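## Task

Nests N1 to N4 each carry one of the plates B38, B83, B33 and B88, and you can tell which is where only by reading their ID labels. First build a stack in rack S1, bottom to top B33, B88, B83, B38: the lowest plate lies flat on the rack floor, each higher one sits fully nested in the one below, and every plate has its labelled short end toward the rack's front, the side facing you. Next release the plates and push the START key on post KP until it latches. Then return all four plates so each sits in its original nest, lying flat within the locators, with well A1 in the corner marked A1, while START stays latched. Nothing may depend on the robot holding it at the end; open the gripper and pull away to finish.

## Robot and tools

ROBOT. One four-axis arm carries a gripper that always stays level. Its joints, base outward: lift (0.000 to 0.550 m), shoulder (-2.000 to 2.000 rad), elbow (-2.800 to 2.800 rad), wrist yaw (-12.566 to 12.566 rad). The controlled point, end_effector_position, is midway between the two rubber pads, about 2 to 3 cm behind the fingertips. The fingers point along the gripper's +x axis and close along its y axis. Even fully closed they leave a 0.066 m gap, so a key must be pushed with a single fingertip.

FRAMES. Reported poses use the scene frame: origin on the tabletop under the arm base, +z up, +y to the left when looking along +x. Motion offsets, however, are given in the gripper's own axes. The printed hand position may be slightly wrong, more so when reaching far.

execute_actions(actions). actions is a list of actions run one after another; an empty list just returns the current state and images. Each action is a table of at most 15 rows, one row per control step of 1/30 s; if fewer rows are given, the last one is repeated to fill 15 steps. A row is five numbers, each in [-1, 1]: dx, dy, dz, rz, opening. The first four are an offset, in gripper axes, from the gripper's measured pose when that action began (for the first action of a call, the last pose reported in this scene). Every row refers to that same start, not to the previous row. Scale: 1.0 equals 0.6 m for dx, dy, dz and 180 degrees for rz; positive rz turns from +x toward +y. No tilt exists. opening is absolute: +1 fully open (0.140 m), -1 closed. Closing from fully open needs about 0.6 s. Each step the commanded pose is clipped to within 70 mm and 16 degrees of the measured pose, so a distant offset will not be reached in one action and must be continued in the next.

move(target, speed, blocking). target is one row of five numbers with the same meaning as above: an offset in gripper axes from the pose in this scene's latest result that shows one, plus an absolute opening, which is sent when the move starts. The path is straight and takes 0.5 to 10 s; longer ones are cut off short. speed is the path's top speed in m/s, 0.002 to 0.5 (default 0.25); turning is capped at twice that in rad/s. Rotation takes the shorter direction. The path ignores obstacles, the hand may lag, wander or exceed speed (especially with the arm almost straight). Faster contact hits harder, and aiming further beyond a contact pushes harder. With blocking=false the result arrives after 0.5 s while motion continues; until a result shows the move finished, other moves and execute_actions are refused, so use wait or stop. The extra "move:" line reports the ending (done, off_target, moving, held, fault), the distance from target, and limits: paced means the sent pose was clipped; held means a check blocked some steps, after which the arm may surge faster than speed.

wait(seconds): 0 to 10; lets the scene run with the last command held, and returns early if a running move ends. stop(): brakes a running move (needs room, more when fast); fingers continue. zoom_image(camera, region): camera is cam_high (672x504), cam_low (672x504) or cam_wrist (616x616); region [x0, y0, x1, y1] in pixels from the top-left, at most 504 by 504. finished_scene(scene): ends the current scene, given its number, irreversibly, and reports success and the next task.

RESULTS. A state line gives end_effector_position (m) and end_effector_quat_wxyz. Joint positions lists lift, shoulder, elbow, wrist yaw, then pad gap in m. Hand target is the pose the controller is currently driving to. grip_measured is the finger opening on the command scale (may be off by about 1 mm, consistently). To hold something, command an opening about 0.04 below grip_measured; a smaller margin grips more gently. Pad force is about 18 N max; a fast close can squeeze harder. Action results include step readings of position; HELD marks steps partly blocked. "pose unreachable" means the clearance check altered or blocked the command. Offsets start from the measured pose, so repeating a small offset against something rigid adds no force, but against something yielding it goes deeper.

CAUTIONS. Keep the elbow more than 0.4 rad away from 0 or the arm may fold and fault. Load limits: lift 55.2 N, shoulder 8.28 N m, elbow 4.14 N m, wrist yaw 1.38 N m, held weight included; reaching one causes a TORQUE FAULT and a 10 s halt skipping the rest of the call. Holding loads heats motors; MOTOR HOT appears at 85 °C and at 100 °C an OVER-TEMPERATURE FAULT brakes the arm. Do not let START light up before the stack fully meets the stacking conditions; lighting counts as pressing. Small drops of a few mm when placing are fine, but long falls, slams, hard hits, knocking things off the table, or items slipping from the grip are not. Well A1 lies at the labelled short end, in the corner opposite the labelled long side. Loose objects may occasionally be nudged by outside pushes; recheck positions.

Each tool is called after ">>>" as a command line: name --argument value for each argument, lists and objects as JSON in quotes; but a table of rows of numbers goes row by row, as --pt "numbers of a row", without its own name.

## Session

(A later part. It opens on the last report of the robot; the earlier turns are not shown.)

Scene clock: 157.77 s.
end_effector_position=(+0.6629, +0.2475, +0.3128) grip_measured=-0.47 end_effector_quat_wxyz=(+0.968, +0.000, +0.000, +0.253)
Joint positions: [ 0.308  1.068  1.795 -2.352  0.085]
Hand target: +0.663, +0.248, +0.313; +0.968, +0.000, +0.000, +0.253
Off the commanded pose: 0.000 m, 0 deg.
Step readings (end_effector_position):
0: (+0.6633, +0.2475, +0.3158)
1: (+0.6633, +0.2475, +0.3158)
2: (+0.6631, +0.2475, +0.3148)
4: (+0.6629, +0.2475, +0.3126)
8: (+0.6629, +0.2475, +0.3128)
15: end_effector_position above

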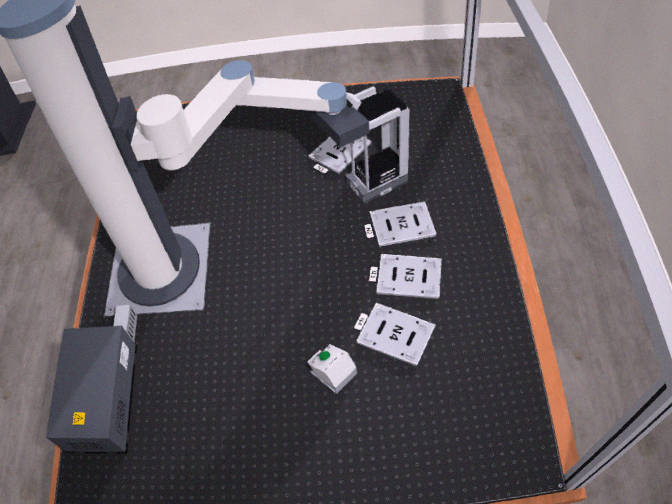

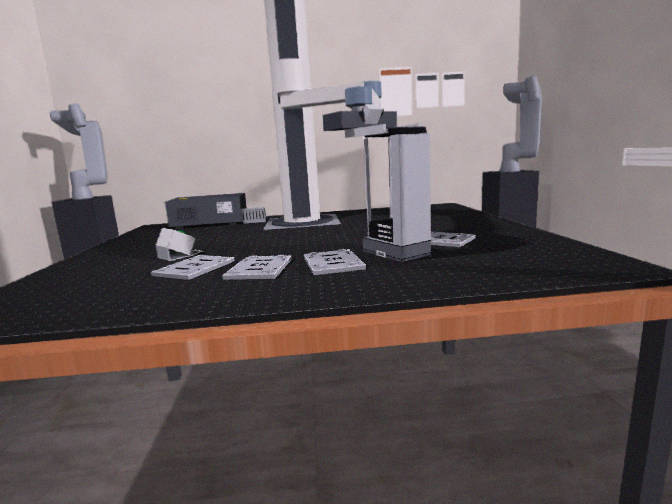

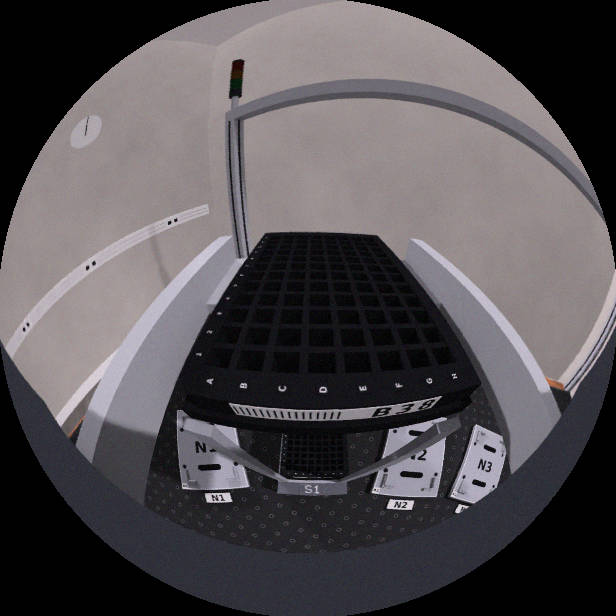

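>>> move --target '[0,0,-0.3385,0,-0.52]' --speed 0.2

>>> move --target '[0,0,-0.007,0,-0.52]' --speed 0.006

>>> execute_actions --actions '[[[0,0,0,0,0]]]'

>>> move --target '[-0.26,0,0,0,0]'

>>> move --target '[-0.432,-0.608,0,-0.4425,0]' --speed 0.3

Scene clock: 166.27 s.
end_effector_position=(+0.6629, +0.2475, +0.1048) grip_measured=-0.47 end_effector_quat_wxyz=(+0.968, +0.000, +0.000, +0.252)
Joint positions: [ 0.1    1.068  1.795 -2.352  0.085]
Hand target: +0.663, +0.248, +0.105; +0.968, +0.000, +0.000, +0.253
Off the commanded pose: 0.000 m, 0 deg.
move: done

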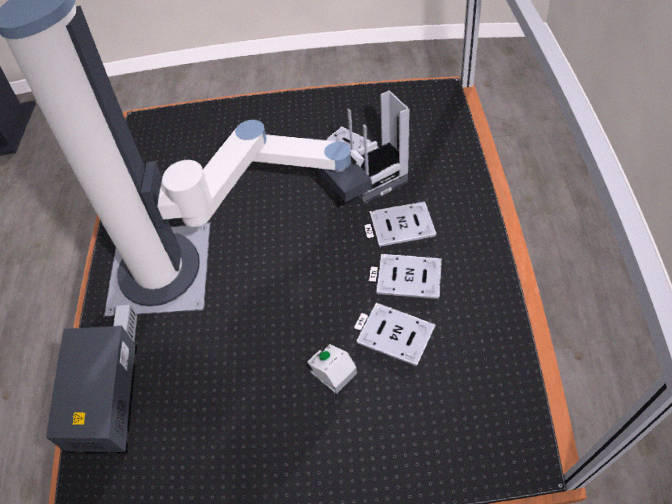

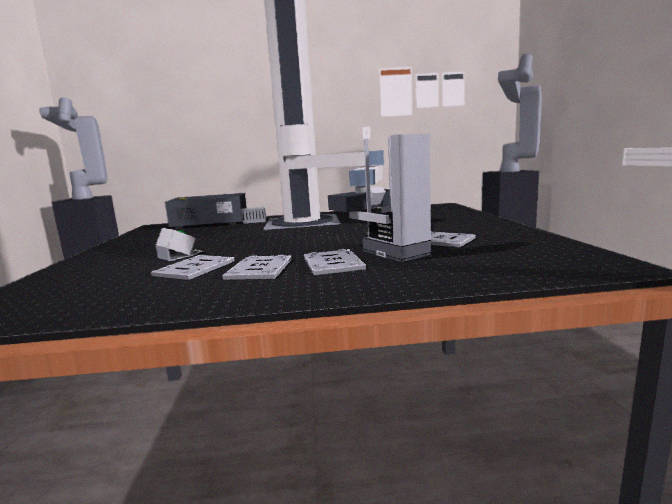

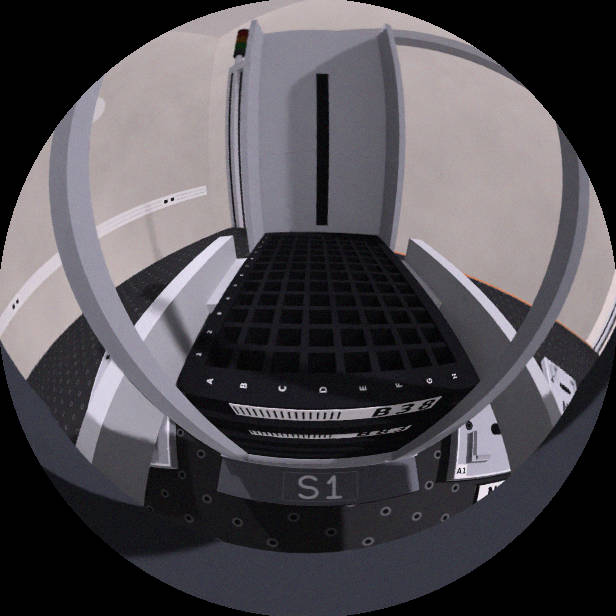

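Scene clock: 167.20 s.
end_effector_position=(+0.6629, +0.2475, +0.1006) grip_measured=-0.47 end_effector_quat_wxyz=(+0.968, +0.000, +0.000, +0.252)
Joint positions: [ 0.096  1.068  1.795 -2.352  0.085]
Hand target: +0.663, +0.248, +0.101; +0.968, +0.000, +0.000, +0.252
Off the commanded pose: 0.000 m, 0 deg.
move: done

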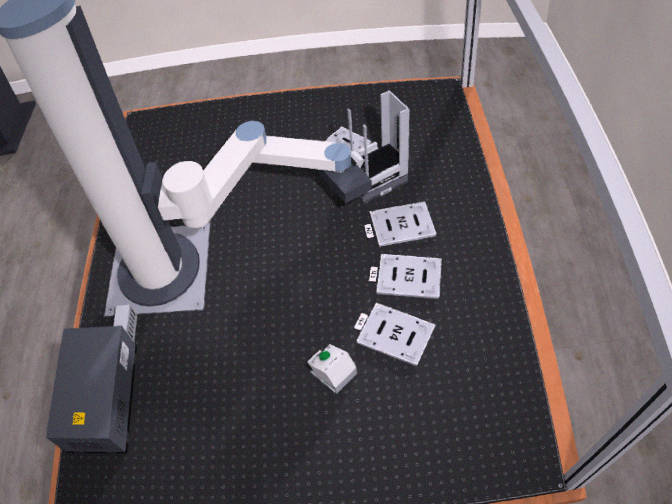

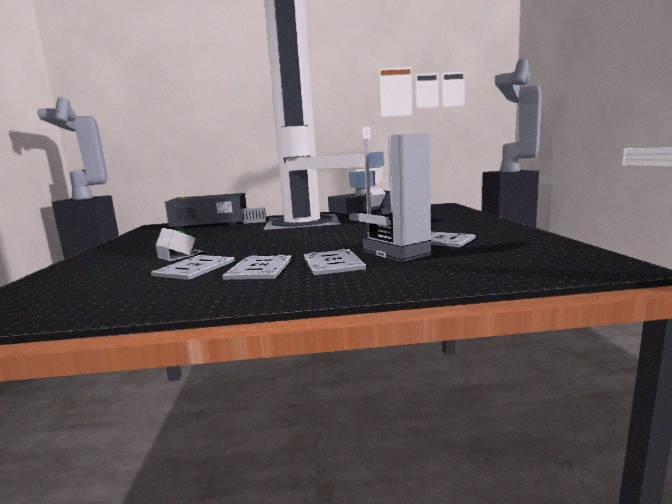

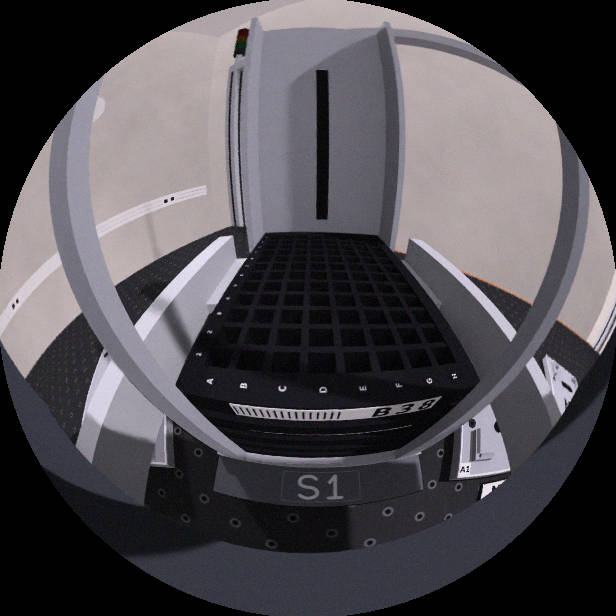

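Scene clock: 167.70 s.
end_effector_position=(+0.6629, +0.2475, +0.1006) grip_measured=+0.00 end_effector_quat_wxyz=(+0.968, +0.000, +0.000, +0.253)
Joint positions: [ 0.096  1.068  1.795 -2.352  0.103]
Hand target: +0.663, +0.248, +0.101; +0.968, +0.000, +0.000, +0.252
Off the commanded pose: 0.000 m, 0 deg.
Step readings (end_effector_position):
0: (+0.6629, +0.2475, +0.1006)
1: (+0.6629, +0.2475, +0.1006)
2: (+0.6629, +0.2475, +0.1006)
4: (+0.6629, +0.2475, +0.1006)
8: (+0.6629, +0.2475, +0.1006)
15: end_effector_position above

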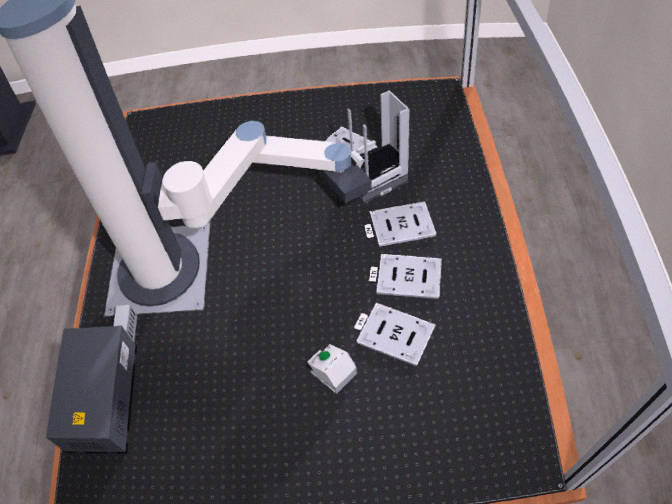

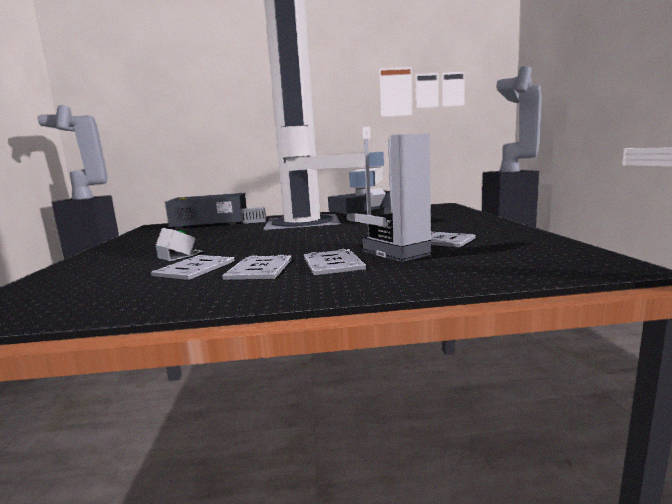

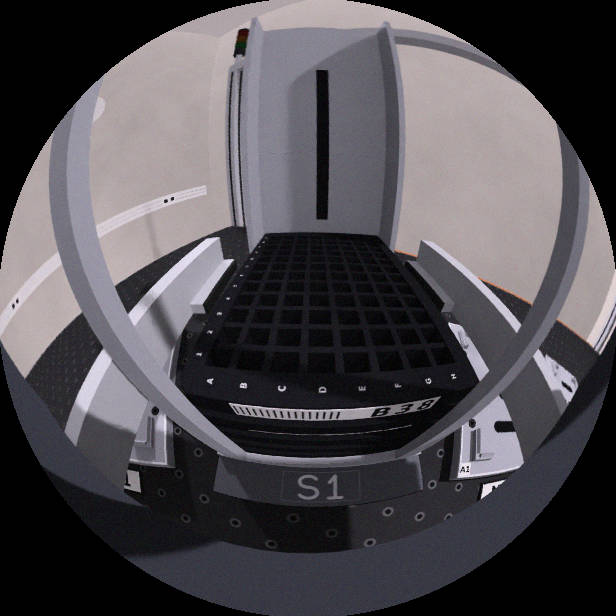

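Scene clock: 168.73 s.
end_effector_position=(+0.5267, +0.1713, +0.1006) grip_measured=+0.00 end_effector_quat_wxyz=(+0.968, +0.000, +0.000, +0.252)
Joint positions: [ 0.096  1.353  0.999 -1.842  0.103]
Hand target: +0.527, +0.171, +0.101; +0.968, +0.000, +0.000, +0.253
Off the commanded pose: 0.000 m, 0 deg.
move: done

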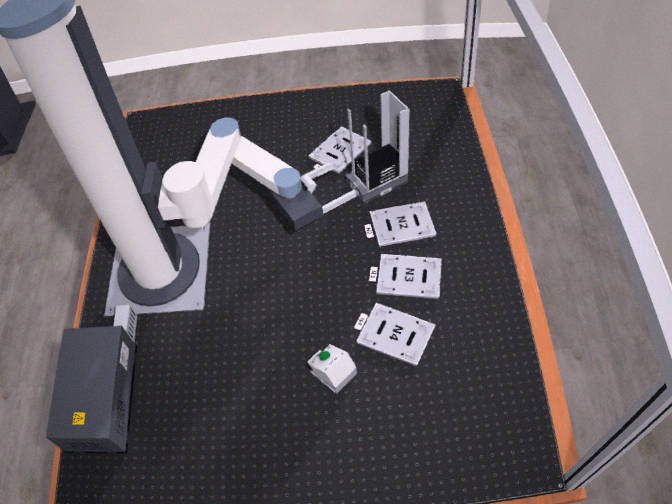

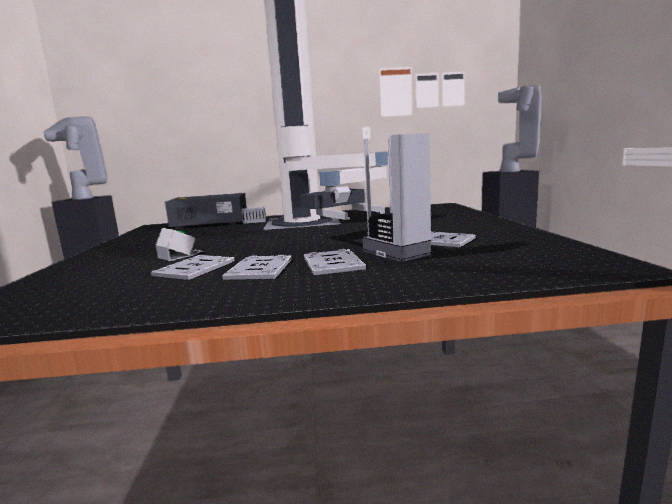

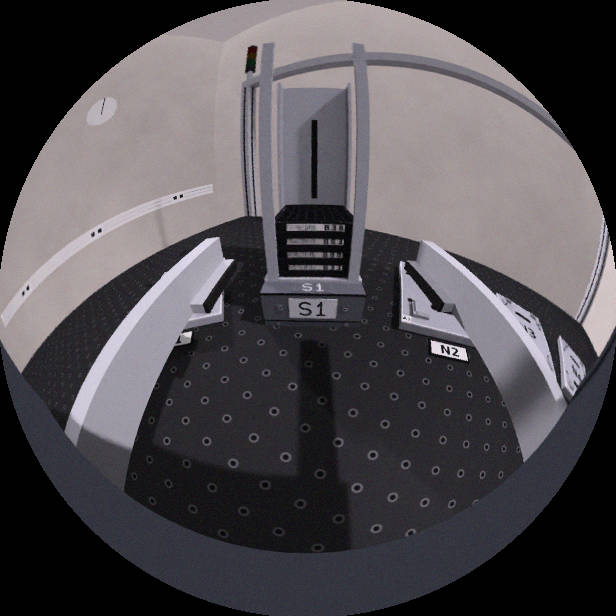

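Scene clock: 171.47 s.
end_effector_position=(+0.4786, -0.2737, +0.1006) grip_measured=+0.00 end_effector_quat_wxyz=(+0.905, +0.000, +0.000, -0.426)
Joint positions: [ 0.096  0.242  1.087 -2.209  0.103]
Hand target: +0.479, -0.274, +0.101; +0.905, +0.000, +0.000, -0.426
Off the commanded pose: 0.000 m, 0 deg.
move: done

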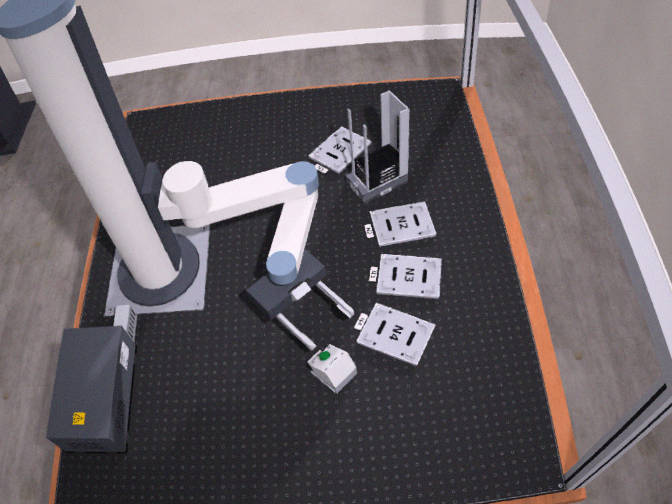

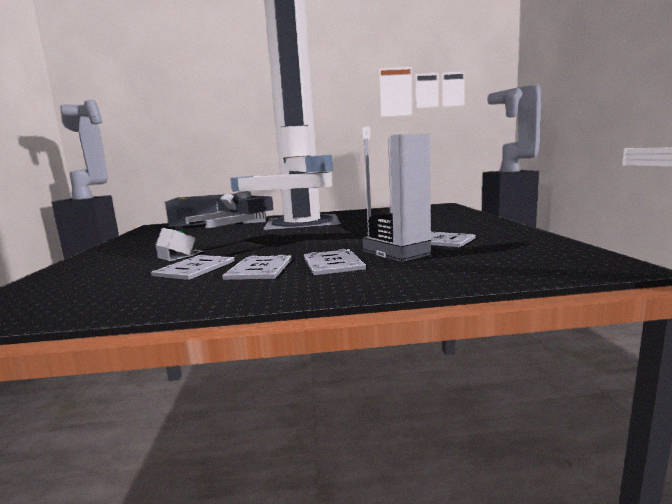

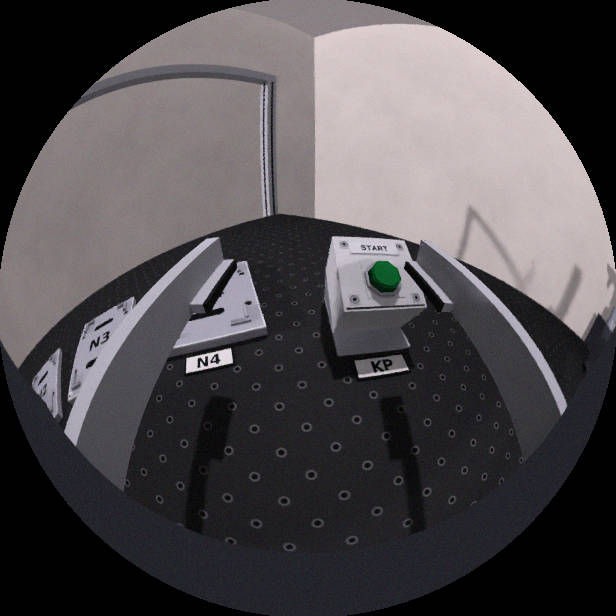

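>>> move --target '[0.025,0.02,0,0,0]' --speed 0.03

Scene clock: 191.50 s.
end_effector_position=(+0.4975, -0.2775, +0.1006) grip_measured=+0.00 end_effector_quat_wxyz=(+0.905, +0.000, +0.000, -0.426)
Joint positions: [ 0.096  0.242  1.167 -2.289  0.103]
Hand target: +0.497, -0.278, +0.101; +0.905, +0.000, +0.000, -0.426
Off the commanded pose: 0.000 m, 0 deg.
move: done

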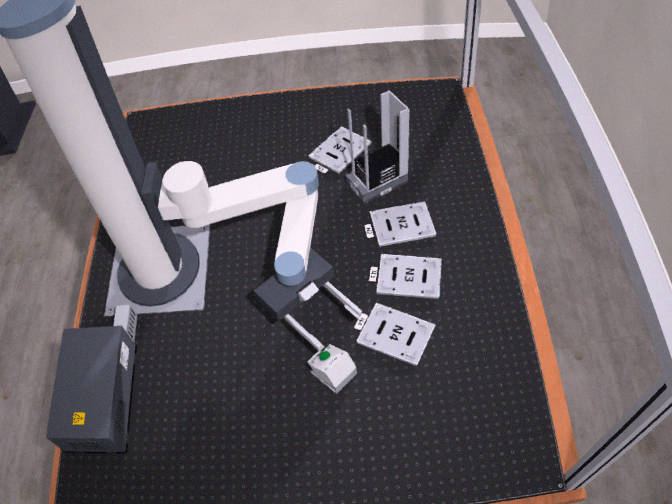

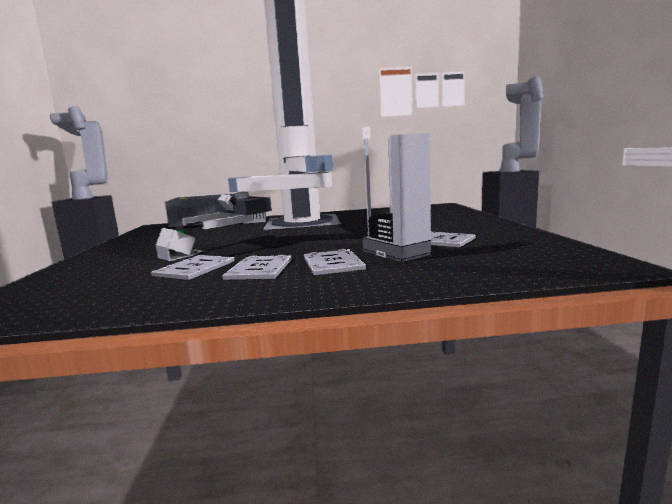

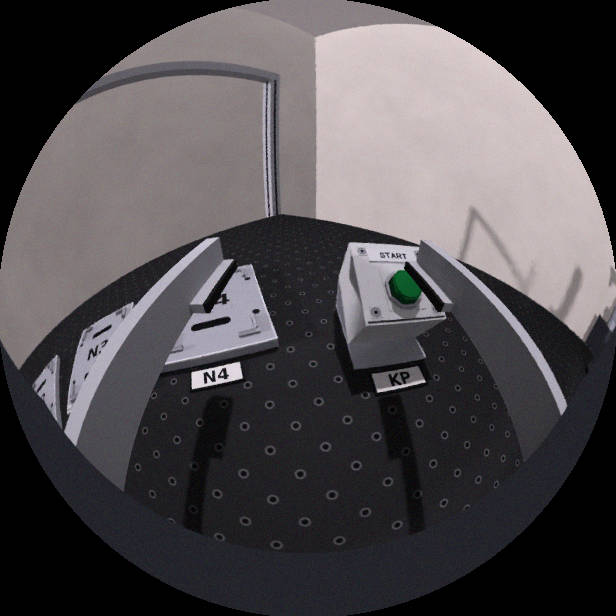

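>>> move --target '[0,0.008,-0.022,0,0]' --speed 0.015

>>> zoom_image --camera "cam_high" --region '[270,310,390,400]'

>>> zoom_image --camera "cam_low" --region '[140,190,260,270]'

Scene clock: 197.70 s.
end_effector_position=(+0.5012, -0.2745, +0.0874) grip_measured=+0.00 end_effector_quat_wxyz=(+0.905, +0.000, +0.000, -0.426)
Joint positions: [ 0.082  0.256  1.173 -2.308  0.103]
Hand target: +0.501, -0.274, +0.087; +0.905, +0.000, +0.000, -0.426
Off the commanded pose: 0.000 m, 0 deg.
move: done

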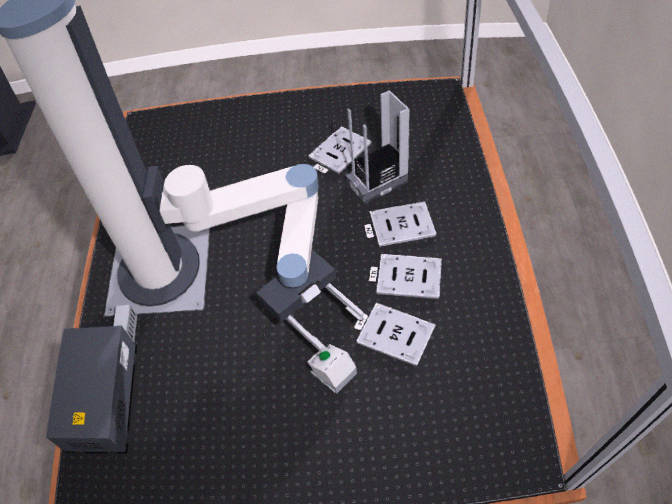

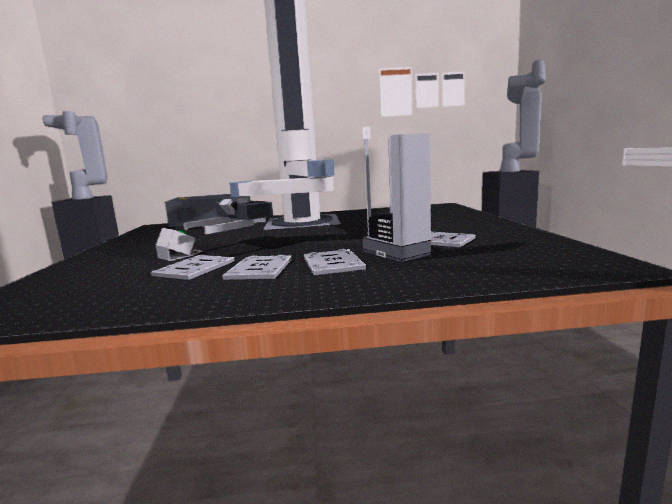

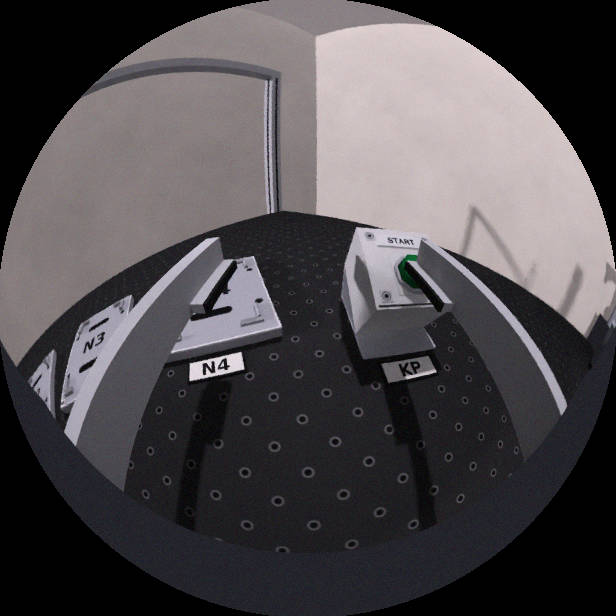

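Region (270, 310, 390, 400) of cam_high's 672x504 image, scaled by 4.200, with more detail than that image has; it fills the top 378 rows of this view, and the rest is white.

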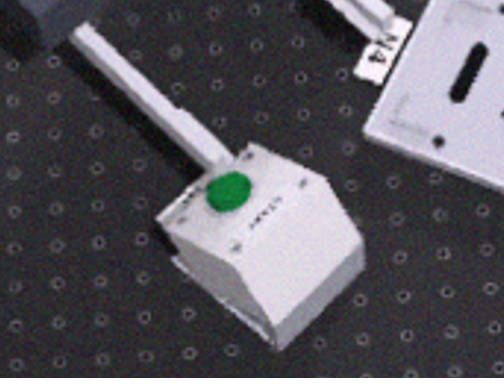

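Region (140, 190, 260, 270) of cam_low's 672x504 image, scaled by 4.200, with more detail than that image has.

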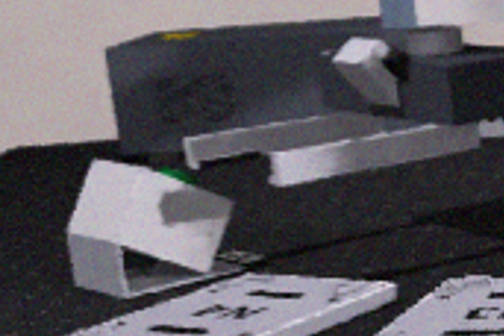

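Short of the key, and slightly left.

>>> move --target '[0.02,-0.008,0,0,0]' --speed 0.015

>>> zoom_image --camera "cam_high" --region '[270,310,390,400]'

>>> zoom_image --camera "cam_low" --region '[140,190,260,270]'

Scene clock: 204.60 s.
end_effector_position=(+0.5051, -0.2867, +0.0874) grip_measured=+0.00 end_effector_quat_wxyz=(+0.905, +0.000, +0.000, -0.425)
Joint positions: [ 0.082  0.212  1.222 -2.312  0.103]
Hand target: +0.505, -0.287, +0.087; +0.905, +0.000, +0.000, -0.426
Off the commanded pose: 0.000 m, 0 deg.
move: done

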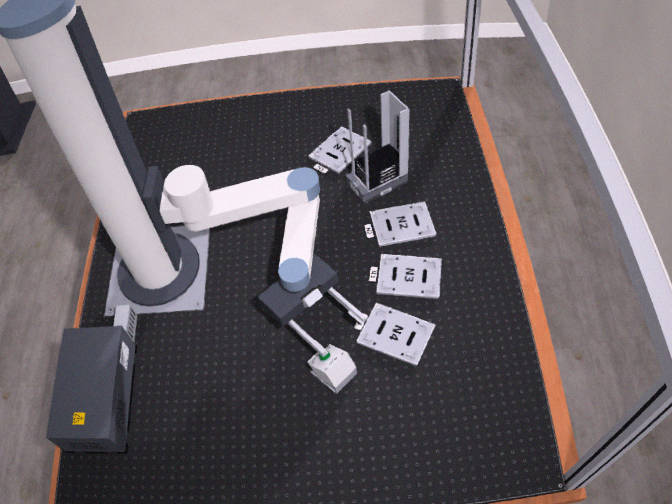

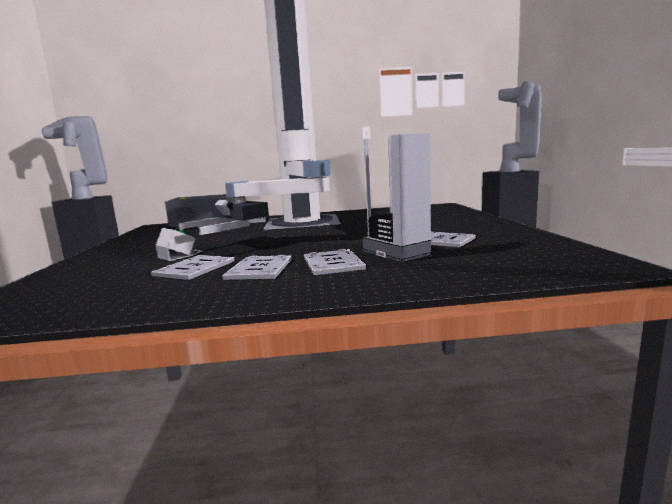

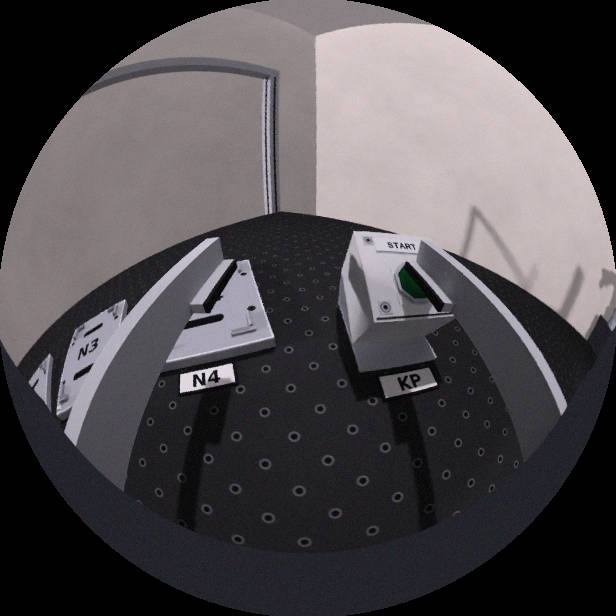

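Region (270, 310, 390, 400) of cam_high's 672x504 image, scaled by 4.200, with more detail than that image has; it fills the top 378 rows of this view, and the rest is white.

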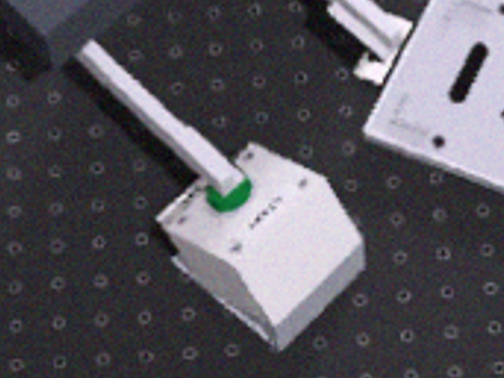

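Region (140, 190, 260, 270) of cam_low's 672x504 image, scaled by 4.200, with more detail than that image has.

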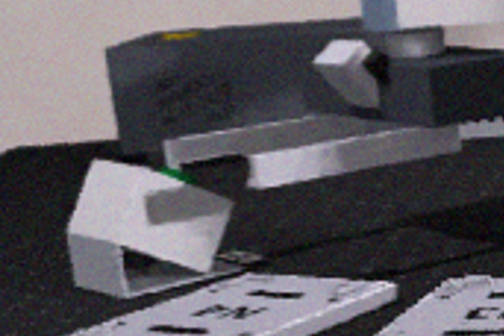

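>>> execute_actions --actions '[[[0,0,-0.002,0,0]],[[0,0,-0.002,0,0]],[[0,0,-0.002,0,0]],[[0,0,-0.002,0,0]],[[0.001,0,-0.002,0,0]],[[0.001,0,-0.002,0,0]],[[0.001,0,-0.002,0,0]],[[0.001,0,-0.002,0,0]],[[0.001,0,-0.002,0,0]],[[0.001,0,-0.002,0,0]]]'

>>> zoom_image --camera "cam_high" --region '[270,310,390,400]'

Scene clock: 217.70 s.
end_effector_position=(+0.5061, -0.2878, +0.0805) grip_measured=+0.00 end_effector_quat_wxyz=(+0.905, +0.000, +0.000, -0.426)
Joint positions: [ 0.076  0.209  1.228 -2.317  0.103]
Hand target: +0.506, -0.288, +0.079; +0.905, +0.000, +0.000, -0.426
Off the commanded pose: 0.001 m, 0 deg.
Step readings (end_effector_position; steps 1 to 15: 1st action; 16 to 30: 2nd action; 31 to 45: 3rd action; 46 to 60: 4th action; 61 to 75: 5th action; 76 to 90: 6th action; 91 to 105: 7th action; 106 to 120: 8th action; 121 to 135: 9th action; 136 to 150: 10th action):
0: (+0.5051, -0.2867, +0.0874)
1: (+0.5051, -0.2867, +0.0873)
2: (+0.5051, -0.2867, +0.0866)
4: (+0.5051, -0.2867, +0.0863)
8: (+0.5051, -0.2867, +0.0863)
15: (+0.5051, -0.2867, +0.0863)
16: (+0.5051, -0.2867, +0.0863)
17: (+0.5051, -0.2867, +0.0856)
19: (+0.5051, -0.2867, +0.0852)
23: (+0.5051, -0.2867, +0.0852)
30: (+0.5051, -0.2867, +0.0852)
31: (+0.5051, -0.2867, +0.0852)
32: (+0.5051, -0.2867, +0.0845)
34: (+0.5051, -0.2867, +0.0842)
38: (+0.5051, -0.2867, +0.0842)
45: (+0.5051, -0.2867, +0.0842)
46: (+0.5051, -0.2867, +0.0842)
47: (+0.5051, -0.2867, +0.0835)
49: (+0.5051, -0.2867, +0.0832)
53: (+0.5051, -0.2867, +0.0832)
60: (+0.5051, -0.2867, +0.0832)
61: (+0.5051, -0.2867, +0.0832)
62: (+0.5054, -0.2870, +0.0825)
64: (+0.5055, -0.2871, +0.0822)
68: (+0.5055, -0.2871, +0.0822)
75: (+0.5055, -0.2871, +0.0822)
76: (+0.5055, -0.2871, +0.0822)
77: (+0.5058, -0.2874, +0.0815)
79: (+0.5058, -0.2875, +0.0812)
83: (+0.5058, -0.2875, +0.0812)
90: (+0.5058, -0.2875, +0.0812)
91: (+0.5059, -0.2875, +0.0812)
92: (+0.5060, -0.2878, +0.0806)
94: (+0.5060, -0.2877, +0.0807)
98: (+0.5060, -0.2877, +0.0807)
105: (+0.5060, -0.2877, +0.0807)
106: (+0.5060, -0.2877, +0.0807)
107: (+0.5060, -0.2878, +0.0805)
109: (+0.5060, -0.2878, +0.0806)
113: (+0.5060, -0.2878, +0.0806)
120: (+0.5060, -0.2878, +0.0806)
121: (+0.5060, -0.2878, +0.0806)
122: (+0.5061, -0.2878, +0.0805)
124: (+0.5061, -0.2878, +0.0805)
128: (+0.5061, -0.2878, +0.0805)
135: (+0.5061, -0.2878, +0.0805)
136: (+0.5061, -0.2878, +0.0805)
137: (+0.5061, -0.2878, +0.0805)
139: (+0.5061, -0.2878, +0.0805)
143: (+0.5061, -0.2878, +0.0805)
150: end_effector_position above

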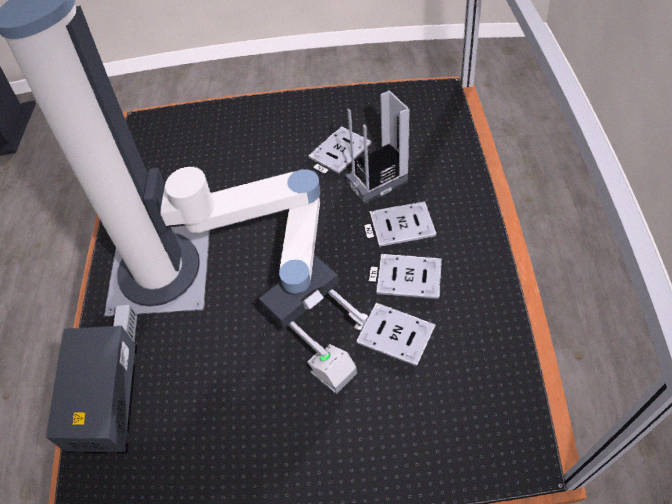

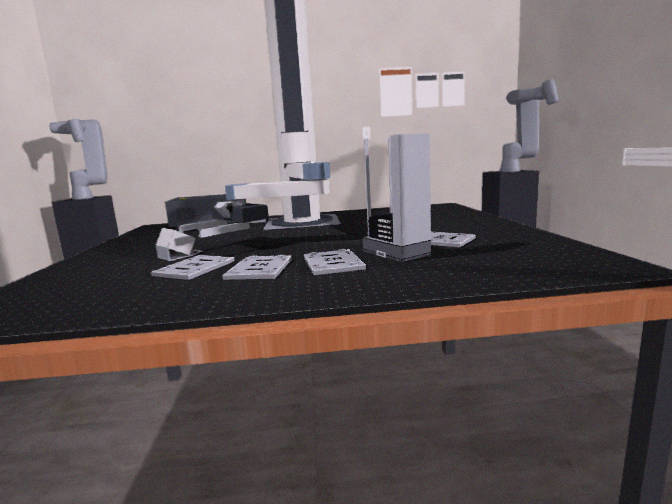

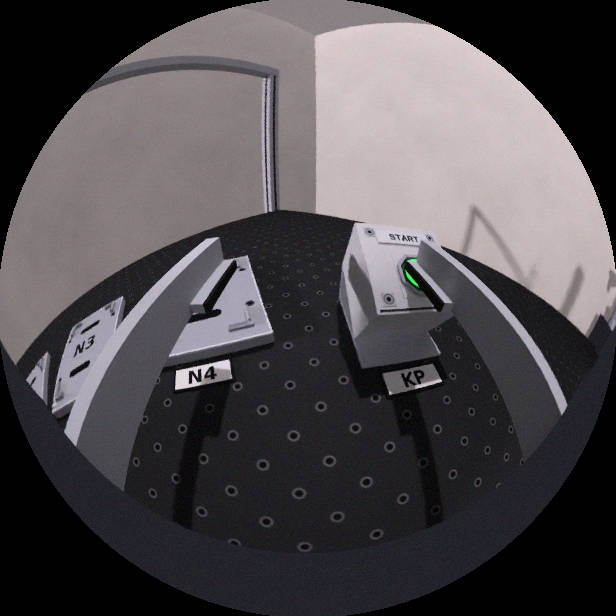

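Region (270, 310, 390, 400) of cam_high's 672x504 image, scaled by 4.200, with more detail than that image has; it fills the top 378 rows of this view, and the rest is white.

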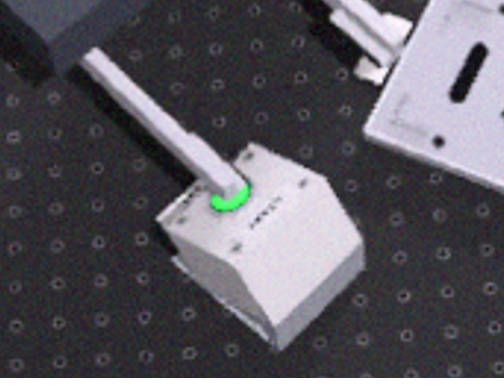

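>>> move --target '[0,0,0.0332,0,0]' --speed 0.05

>>> move --target '[-0.5678,0.514,0,0.4428,0]'

Scene clock: 224.77 s.
end_effector_position=(+0.5061, -0.2877, +0.1005) grip_measured=+0.00 end_effector_quat_wxyz=(+0.905, +0.000, +0.000, -0.426)
Joint positions: [ 0.095  0.209  1.228 -2.318  0.103]
Hand target: +0.506, -0.288, +0.100; +0.905, +0.000, +0.000, -0.426
Off the commanded pose: 0.000 m, 0 deg.
move: done

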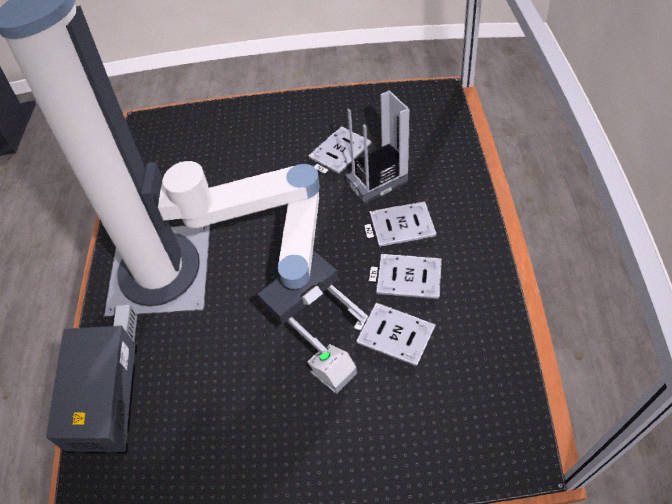

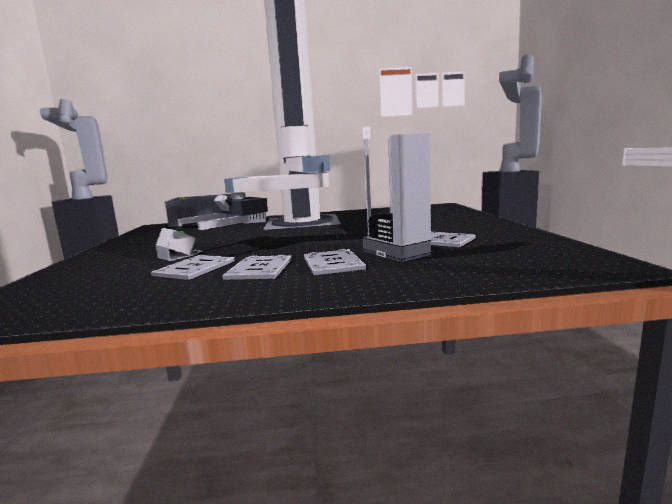

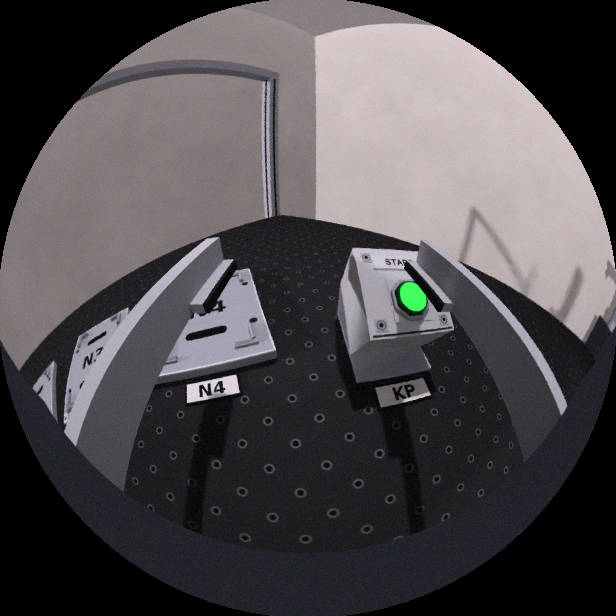

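Scene clock: 227.87 s.
end_effector_position=(+0.5271, +0.1715, +0.1005) grip_measured=+0.00 end_effector_quat_wxyz=(+0.968, +0.000, +0.000, +0.253)
Joint positions: [ 0.095  1.352  1.001 -1.842  0.103]
Hand target: +0.527, +0.171, +0.100; +0.968, +0.000, +0.000, +0.252
Off the commanded pose: 0.000 m, 0 deg.
move: done

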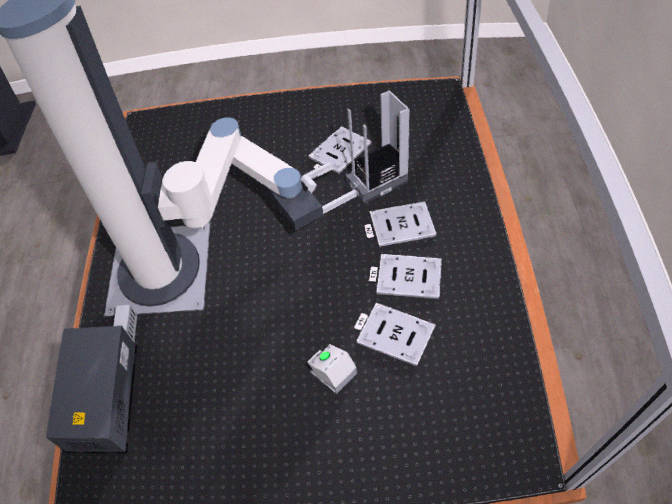

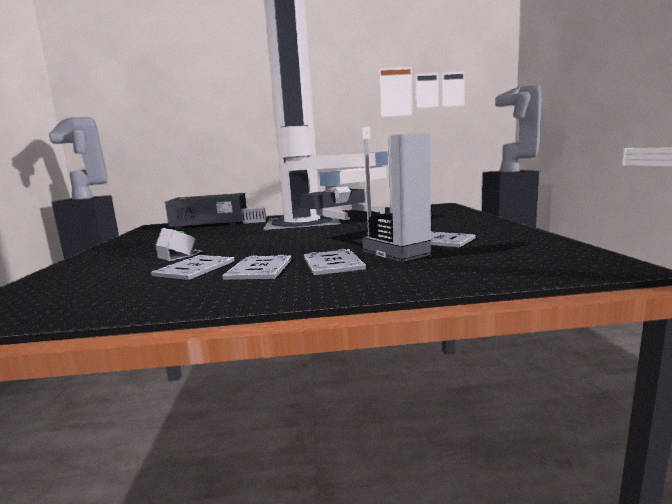

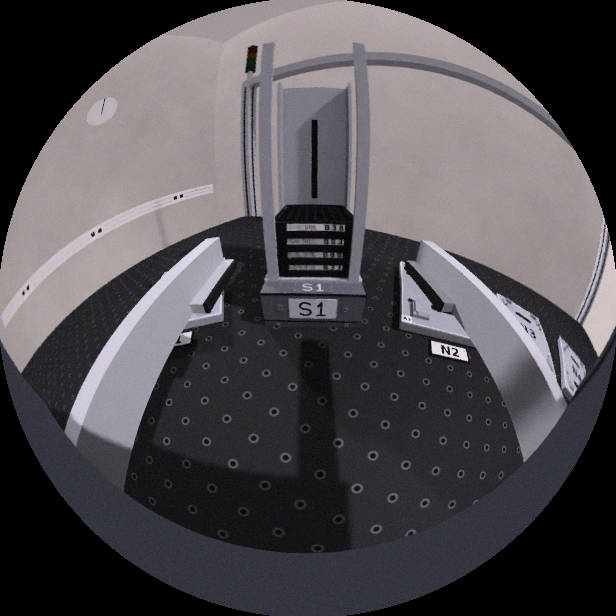

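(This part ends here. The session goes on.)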